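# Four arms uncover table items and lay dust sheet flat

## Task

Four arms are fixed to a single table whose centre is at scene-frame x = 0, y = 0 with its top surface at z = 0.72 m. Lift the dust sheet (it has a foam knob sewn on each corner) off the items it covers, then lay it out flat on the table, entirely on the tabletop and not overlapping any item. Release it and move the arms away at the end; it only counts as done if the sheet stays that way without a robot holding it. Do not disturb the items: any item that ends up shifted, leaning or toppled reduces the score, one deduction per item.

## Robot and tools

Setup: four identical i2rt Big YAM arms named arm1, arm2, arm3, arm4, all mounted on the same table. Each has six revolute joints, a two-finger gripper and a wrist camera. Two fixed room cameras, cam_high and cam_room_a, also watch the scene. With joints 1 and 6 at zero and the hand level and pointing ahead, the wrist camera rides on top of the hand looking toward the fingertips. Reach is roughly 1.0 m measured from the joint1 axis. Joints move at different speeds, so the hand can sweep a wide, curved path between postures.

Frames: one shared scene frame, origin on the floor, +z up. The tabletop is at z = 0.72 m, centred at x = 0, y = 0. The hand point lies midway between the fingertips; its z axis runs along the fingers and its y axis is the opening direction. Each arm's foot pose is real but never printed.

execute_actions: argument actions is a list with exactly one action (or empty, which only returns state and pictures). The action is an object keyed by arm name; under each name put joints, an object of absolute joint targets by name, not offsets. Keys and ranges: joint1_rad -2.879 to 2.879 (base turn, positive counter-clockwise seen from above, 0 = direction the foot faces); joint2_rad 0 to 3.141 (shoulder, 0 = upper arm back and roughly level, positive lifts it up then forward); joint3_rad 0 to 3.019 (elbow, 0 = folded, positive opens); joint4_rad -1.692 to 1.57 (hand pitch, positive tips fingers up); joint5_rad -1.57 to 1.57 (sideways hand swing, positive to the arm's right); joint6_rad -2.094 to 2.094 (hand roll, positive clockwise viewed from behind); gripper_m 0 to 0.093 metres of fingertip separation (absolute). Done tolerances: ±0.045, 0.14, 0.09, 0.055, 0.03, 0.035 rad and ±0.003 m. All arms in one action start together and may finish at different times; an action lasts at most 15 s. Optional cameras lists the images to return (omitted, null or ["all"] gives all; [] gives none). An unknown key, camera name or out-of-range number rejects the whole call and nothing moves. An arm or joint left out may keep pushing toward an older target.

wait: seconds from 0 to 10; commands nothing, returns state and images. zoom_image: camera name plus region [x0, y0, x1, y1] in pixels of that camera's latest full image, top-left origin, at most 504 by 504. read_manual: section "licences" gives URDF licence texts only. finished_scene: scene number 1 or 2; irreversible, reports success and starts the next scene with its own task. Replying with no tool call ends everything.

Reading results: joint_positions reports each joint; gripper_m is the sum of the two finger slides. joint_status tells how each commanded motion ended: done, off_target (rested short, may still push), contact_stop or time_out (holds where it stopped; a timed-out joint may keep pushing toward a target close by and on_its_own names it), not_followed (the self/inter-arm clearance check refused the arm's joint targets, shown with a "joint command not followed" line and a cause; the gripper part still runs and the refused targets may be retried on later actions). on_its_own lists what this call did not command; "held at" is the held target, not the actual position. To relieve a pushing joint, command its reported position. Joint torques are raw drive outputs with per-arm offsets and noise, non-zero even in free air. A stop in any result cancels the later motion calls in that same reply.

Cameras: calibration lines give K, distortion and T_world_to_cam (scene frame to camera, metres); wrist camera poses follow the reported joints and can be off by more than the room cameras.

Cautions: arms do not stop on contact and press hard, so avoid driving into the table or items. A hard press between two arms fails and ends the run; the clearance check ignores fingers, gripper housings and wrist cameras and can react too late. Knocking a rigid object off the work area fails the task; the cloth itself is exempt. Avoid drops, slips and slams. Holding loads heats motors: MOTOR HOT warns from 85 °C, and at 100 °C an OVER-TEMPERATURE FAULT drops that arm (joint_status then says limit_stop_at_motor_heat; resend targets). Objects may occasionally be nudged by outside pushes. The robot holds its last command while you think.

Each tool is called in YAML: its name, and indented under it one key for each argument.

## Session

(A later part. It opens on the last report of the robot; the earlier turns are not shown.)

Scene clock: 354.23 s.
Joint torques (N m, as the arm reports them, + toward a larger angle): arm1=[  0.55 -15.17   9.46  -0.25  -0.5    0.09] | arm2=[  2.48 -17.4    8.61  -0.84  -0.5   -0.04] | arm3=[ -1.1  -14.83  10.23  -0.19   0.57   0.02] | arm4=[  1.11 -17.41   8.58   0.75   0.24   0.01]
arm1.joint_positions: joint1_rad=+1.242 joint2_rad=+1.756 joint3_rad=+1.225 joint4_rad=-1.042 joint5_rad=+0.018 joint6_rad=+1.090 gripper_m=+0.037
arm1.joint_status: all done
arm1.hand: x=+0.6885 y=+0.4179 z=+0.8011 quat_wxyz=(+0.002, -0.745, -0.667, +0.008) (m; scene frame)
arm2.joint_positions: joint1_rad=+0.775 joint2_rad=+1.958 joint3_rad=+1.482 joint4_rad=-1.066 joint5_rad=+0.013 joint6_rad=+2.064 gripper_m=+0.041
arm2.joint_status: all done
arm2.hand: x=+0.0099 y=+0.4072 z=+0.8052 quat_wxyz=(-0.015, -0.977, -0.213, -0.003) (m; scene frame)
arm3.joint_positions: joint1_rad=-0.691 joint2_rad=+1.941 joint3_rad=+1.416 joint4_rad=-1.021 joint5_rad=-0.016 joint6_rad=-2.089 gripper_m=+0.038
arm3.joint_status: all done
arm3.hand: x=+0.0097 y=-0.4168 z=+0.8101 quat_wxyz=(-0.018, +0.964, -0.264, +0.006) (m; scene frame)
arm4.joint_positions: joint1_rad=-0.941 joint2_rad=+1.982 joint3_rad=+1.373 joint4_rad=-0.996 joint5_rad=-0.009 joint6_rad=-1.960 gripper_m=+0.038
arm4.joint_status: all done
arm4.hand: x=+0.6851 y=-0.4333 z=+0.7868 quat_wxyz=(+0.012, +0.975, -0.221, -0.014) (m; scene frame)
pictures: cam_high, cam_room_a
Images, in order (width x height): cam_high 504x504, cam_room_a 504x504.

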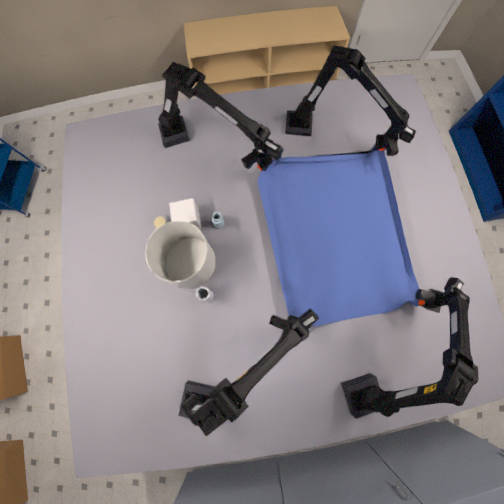

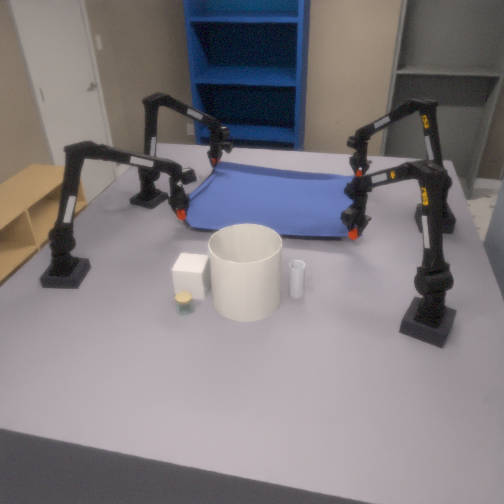

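execute_actions:
  actions:
    - {"arm1":{"joints":{"joint1_rad":1.25,"joint2_rad":1.835,"joint3_rad":1.2,"joint4_rad":-0.93}},"arm2":{"joints":{"joint1_rad":0.785,"joint2_rad":2.045,"joint3_rad":1.46,"joint4_rad":-0.97}},"arm3":{"joints":{"joint1_rad":-0.70,"joint2_rad":2.04,"joint3_rad":1.395,"joint4_rad":-0.92}},"arm4":{"joints":{"joint2_rad":2.03,"joint3_rad":1.38,"joint4_rad":-0.895}}}
  cameras: []

execute_actions:
  actions:
    - {"arm1":{"joints":{"gripper_m":0.093}},"arm2":{"joints":{"gripper_m":0.093}},"arm3":{"joints":{"gripper_m":0.093}},"arm4":{"joints":{"gripper_m":0.093}}}
  cameras: []

execute_actions:
  actions:
    - {"arm1":{"joints":{"joint2_rad":1.3,"joint3_rad":1.2,"joint4_rad":-1.4}},"arm2":{"joints":{"joint2_rad":1.3,"joint3_rad":1.3,"joint4_rad":-1.5}},"arm3":{"joints":{"joint2_rad":1.3,"joint3_rad":1.3,"joint4_rad":-1.5}},"arm4":{"joints":{"joint2_rad":1.3,"joint3_rad":1.3,"joint4_rad":-1.5}}}

Scene clock: 368.30 s.
Joint torques (N m, as the arm reports them, + toward a larger angle): arm1=[ -1.03 -15.38   7.22   0.17  -0.26   0.12] | arm2=[  1.14 -18.31   7.09  -0.48  -0.33  -0.03] | arm3=[  0.21 -16.61   7.44   0.06   0.4    0.02] | arm4=[  1.2  -14.3    6.96   1.13   0.07   0.  ]
arm1.joint_positions: joint1_rad=+1.242 joint2_rad=+1.825 joint3_rad=+1.203 joint4_rad=-0.943 joint5_rad=+0.013 joint6_rad=+1.090 gripper_m=+0.037
arm1.joint_status: all done
arm1.hand: x=+0.6950 y=+0.4148 z=+0.7614 quat_wxyz=(-0.001, -0.745, -0.667, +0.004) (m; scene frame)
arm2.joint_positions: joint1_rad=+0.775 joint2_rad=+2.044 joint3_rad=+1.459 joint4_rad=-0.968 joint5_rad=+0.009 joint6_rad=+2.064 gripper_m=+0.041
arm2.joint_status: all done
arm2.hand: x=+0.0128 y=+0.4057 z=+0.7504 quat_wxyz=(-0.010, -0.977, -0.213, -0.001) (m; scene frame)
arm3.joint_positions: joint1_rad=-0.691 joint2_rad=+2.044 joint3_rad=+1.400 joint4_rad=-0.917 joint5_rad=-0.012 joint6_rad=-2.089 gripper_m=+0.038
arm3.joint_status: all done
arm3.hand: x=+0.0137 y=-0.4149 z=+0.7496 quat_wxyz=(-0.011, +0.964, -0.264, +0.002) (m; scene frame)
arm4.joint_positions: joint1_rad=-0.941 joint2_rad=+2.010 joint3_rad=+1.373 joint4_rad=-0.908 joint5_rad=-0.005 joint6_rad=-1.960 gripper_m=+0.038
arm4.joint_status: all done
arm4.hand: x=+0.6985 y=-0.4221 z=+0.7720 quat_wxyz=(-0.012, +0.975, -0.221, +0.005) (m; scene frame)
pictures: none
No camera images: the call's "cameras" was empty. Leave "cameras" out to get every camera's image.

Scene clock: 368.97 s.
Joint torques (N m, as the arm reports them, + toward a larger angle): arm1=[ -0.19 -15.62   6.98   0.29   0.     0.07] | arm2=[  0.77 -18.74   7.35  -0.23  -0.01  -0.05] | arm3=[  0.12 -17.44   7.68   0.05   0.03   0.03] | arm4=[  1.15 -14.51   7.07   1.18   0.     0.06]
arm1.joint_positions: joint1_rad=+1.243 joint2_rad=+1.825 joint3_rad=+1.203 joint4_rad=-0.941 joint5_rad=+0.003 joint6_rad=+1.091 gripper_m=+0.093
arm1.joint_status: all done
arm1.hand: x=+0.6965 y=+0.4161 z=+0.7614 quat_wxyz=(-0.001, -0.745, -0.667, -0.001) (m; scene frame)
arm2.joint_positions: joint1_rad=+0.777 joint2_rad=+2.044 joint3_rad=+1.455 joint4_rad=-0.968 joint5_rad=+0.002 joint6_rad=+2.064 gripper_m=+0.093
arm2.joint_status: all done
arm2.hand: x=+0.0130 y=+0.4085 z=+0.7492 quat_wxyz=(-0.006, -0.977, -0.214, -0.003) (m; scene frame)
arm3.joint_positions: joint1_rad=-0.692 joint2_rad=+2.044 joint3_rad=+1.400 joint4_rad=-0.917 joint5_rad=-0.003 joint6_rad=-2.089 gripper_m=+0.093
arm3.joint_status: all done
arm3.hand: x=+0.0149 y=-0.4171 z=+0.7496 quat_wxyz=(-0.008, +0.964, -0.265, +0.005) (m; scene frame)
arm4.joint_positions: joint1_rad=-0.943 joint2_rad=+2.010 joint3_rad=+1.373 joint4_rad=-0.908 joint5_rad=-0.002 joint6_rad=-1.962 gripper_m=+0.093
arm4.joint_status: all done
arm4.hand: x=+0.6993 y=-0.4231 z=+0.7720 quat_wxyz=(-0.011, +0.975, -0.221, +0.006) (m; scene frame)
pictures: none
No camera images: the call's "cameras" was empty. Leave "cameras" out to get every camera's image.

Scene clock: 370.50 s.
Joint torques (N m, as the arm reports them, + toward a larger angle): arm1=[-1.81 -8.34  9.18 -0.53  0.    0.01] | arm2=[ 1.1  -9.52 10.1  -0.41  0.04  0.  ] | arm3=[ 0.41 -7.4  11.06  0.02 -0.01  0.02] | arm4=[ 1.22 -5.96  9.34  0.25  0.01  0.04]
arm1.joint_positions: joint1_rad=+1.243 joint2_rad=+1.284 joint3_rad=+1.200 joint4_rad=-1.390 joint5_rad=+0.002 joint6_rad=+1.092 gripper_m=+0.093
arm1.joint_status: all done
arm1.hand: x=+0.6051 y=+0.4763 z=+0.9867 quat_wxyz=(-0.044, -0.744, -0.666, -0.012) (m; scene frame)
arm2.joint_positions: joint1_rad=+0.777 joint2_rad=+1.298 joint3_rad=+1.278 joint4_rad=-1.494 joint5_rad=+0.002 joint6_rad=+2.064 gripper_m=+0.093
arm2.joint_status: all done
arm2.hand: x=-0.1417 y=+0.5262 z=+1.0315 quat_wxyz=(-0.022, -0.976, -0.214, -0.017) (m; scene frame)
arm3.joint_positions: joint1_rad=-0.693 joint2_rad=+1.293 joint3_rad=+1.290 joint4_rad=-1.494 joint5_rad=-0.002 joint6_rad=-2.089 gripper_m=+0.093
arm3.joint_status: all done
arm3.hand: x=-0.1430 y=-0.5076 z=+1.0537 quat_wxyz=(-0.030, +0.963, -0.265, +0.028) (m; scene frame)
arm4.joint_positions: joint1_rad=-0.943 joint2_rad=+1.286 joint3_rad=+1.289 joint4_rad=-1.484 joint5_rad=-0.002 joint6_rad=-1.963 gripper_m=+0.093
arm4.joint_status: all done
arm4.hand: x=+0.5710 y=-0.5391 z=+1.0699 quat_wxyz=(-0.037, +0.974, -0.220, +0.025) (m; scene frame)
pictures: arm1_cam_wrist, arm2_cam_wrist, arm3_cam_wrist, arm4_cam_wrist, cam_high, cam_room_a
camera_calibration (this result's frames):
arm1_cam_wrist: T_world_to_cam=[[-0.990887, 0.0987891, -0.0915663, 0.64409], [0.0318413, 0.832312, 0.553393, -0.954779], [0.130881, 0.545434, -0.827872, 0.602261], [0, 0, 0, 1]] pos_world=[0.589797, 0.402551, 1.08594]
arm2_cam_wrist: T_world_to_cam=[[-0.39508, 0.916384, -0.0644419, -0.464995], [0.715484, 0.350946, 0.604086, -0.707156], [0.57619, 0.192555, -0.79431, 0.927925], [0, 0, 0, 1]] pos_world=[-0.212413, 0.495612, 1.13428]
arm3_cam_wrist: T_world_to_cam=[[0.509056, 0.857902, 0.0697538, 0.437413], [0.664744, -0.443332, 0.601308, -0.754924], [0.546788, -0.259731, -0.795967, 0.910396], [0, 0, 0, 1]] pos_world=[-0.21863, -0.473482, 1.14808]
arm4_cam_wrist: T_world_to_cam=[[0.431631, 0.898068, 0.0846701, 0.150747], [0.696834, -0.391568, 0.600914, -1.24351], [0.572816, -0.200372, -0.794817, 0.536681], [0, 0, 0, 1]] pos_world=[0.49403, -0.514762, 1.16104]
Images, in order (width x height): arm1_cam_wrist 616x616, arm2_cam_wrist 616x616, arm3_cam_wrist 616x616, arm4_cam_wrist 616x616, cam_high 504x504, cam_room_a 504x504.

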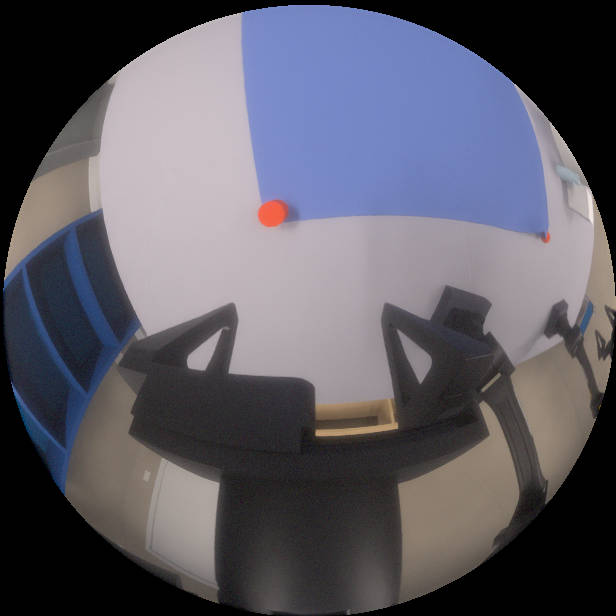

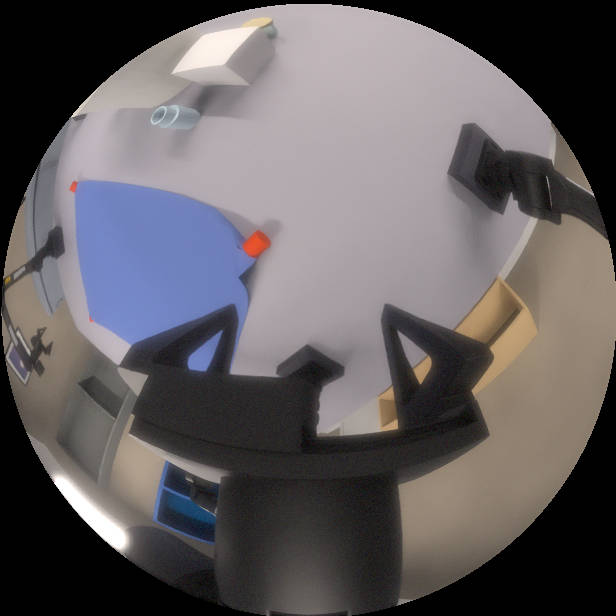

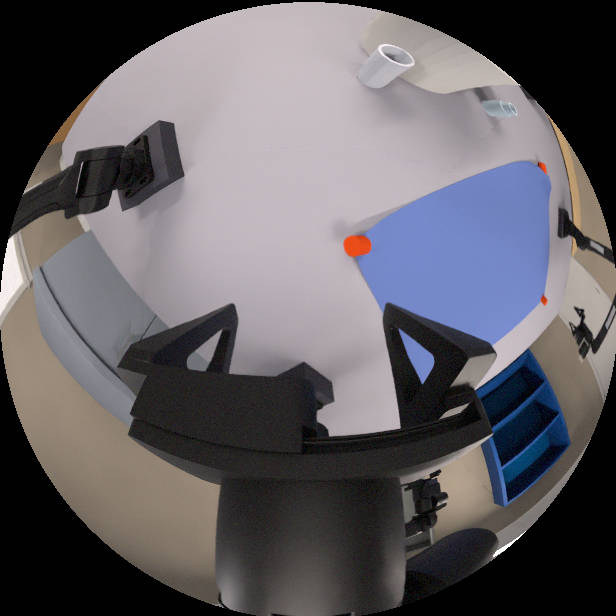

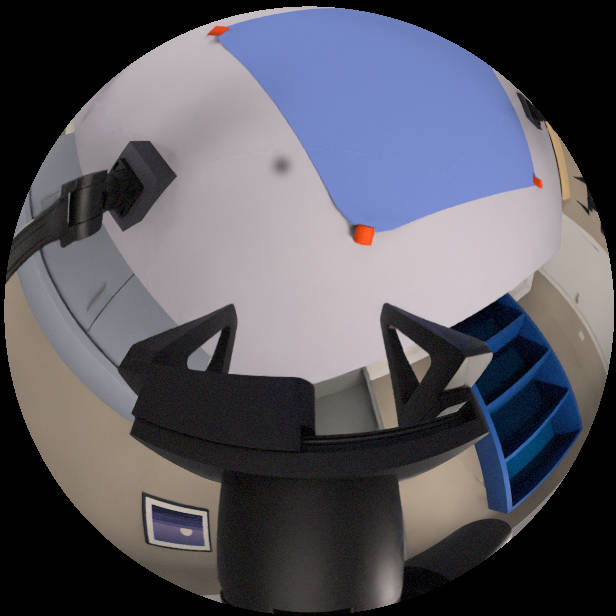

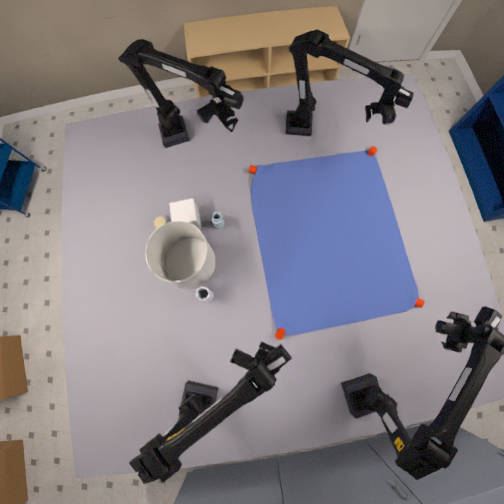

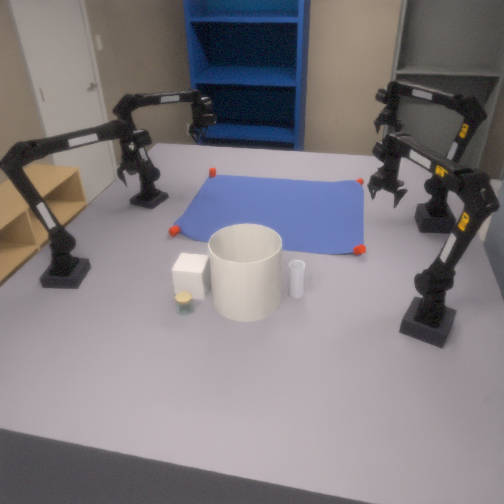

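Flat and clear.

finished_scene:
  scene: 1

The scene is finished: the task was done.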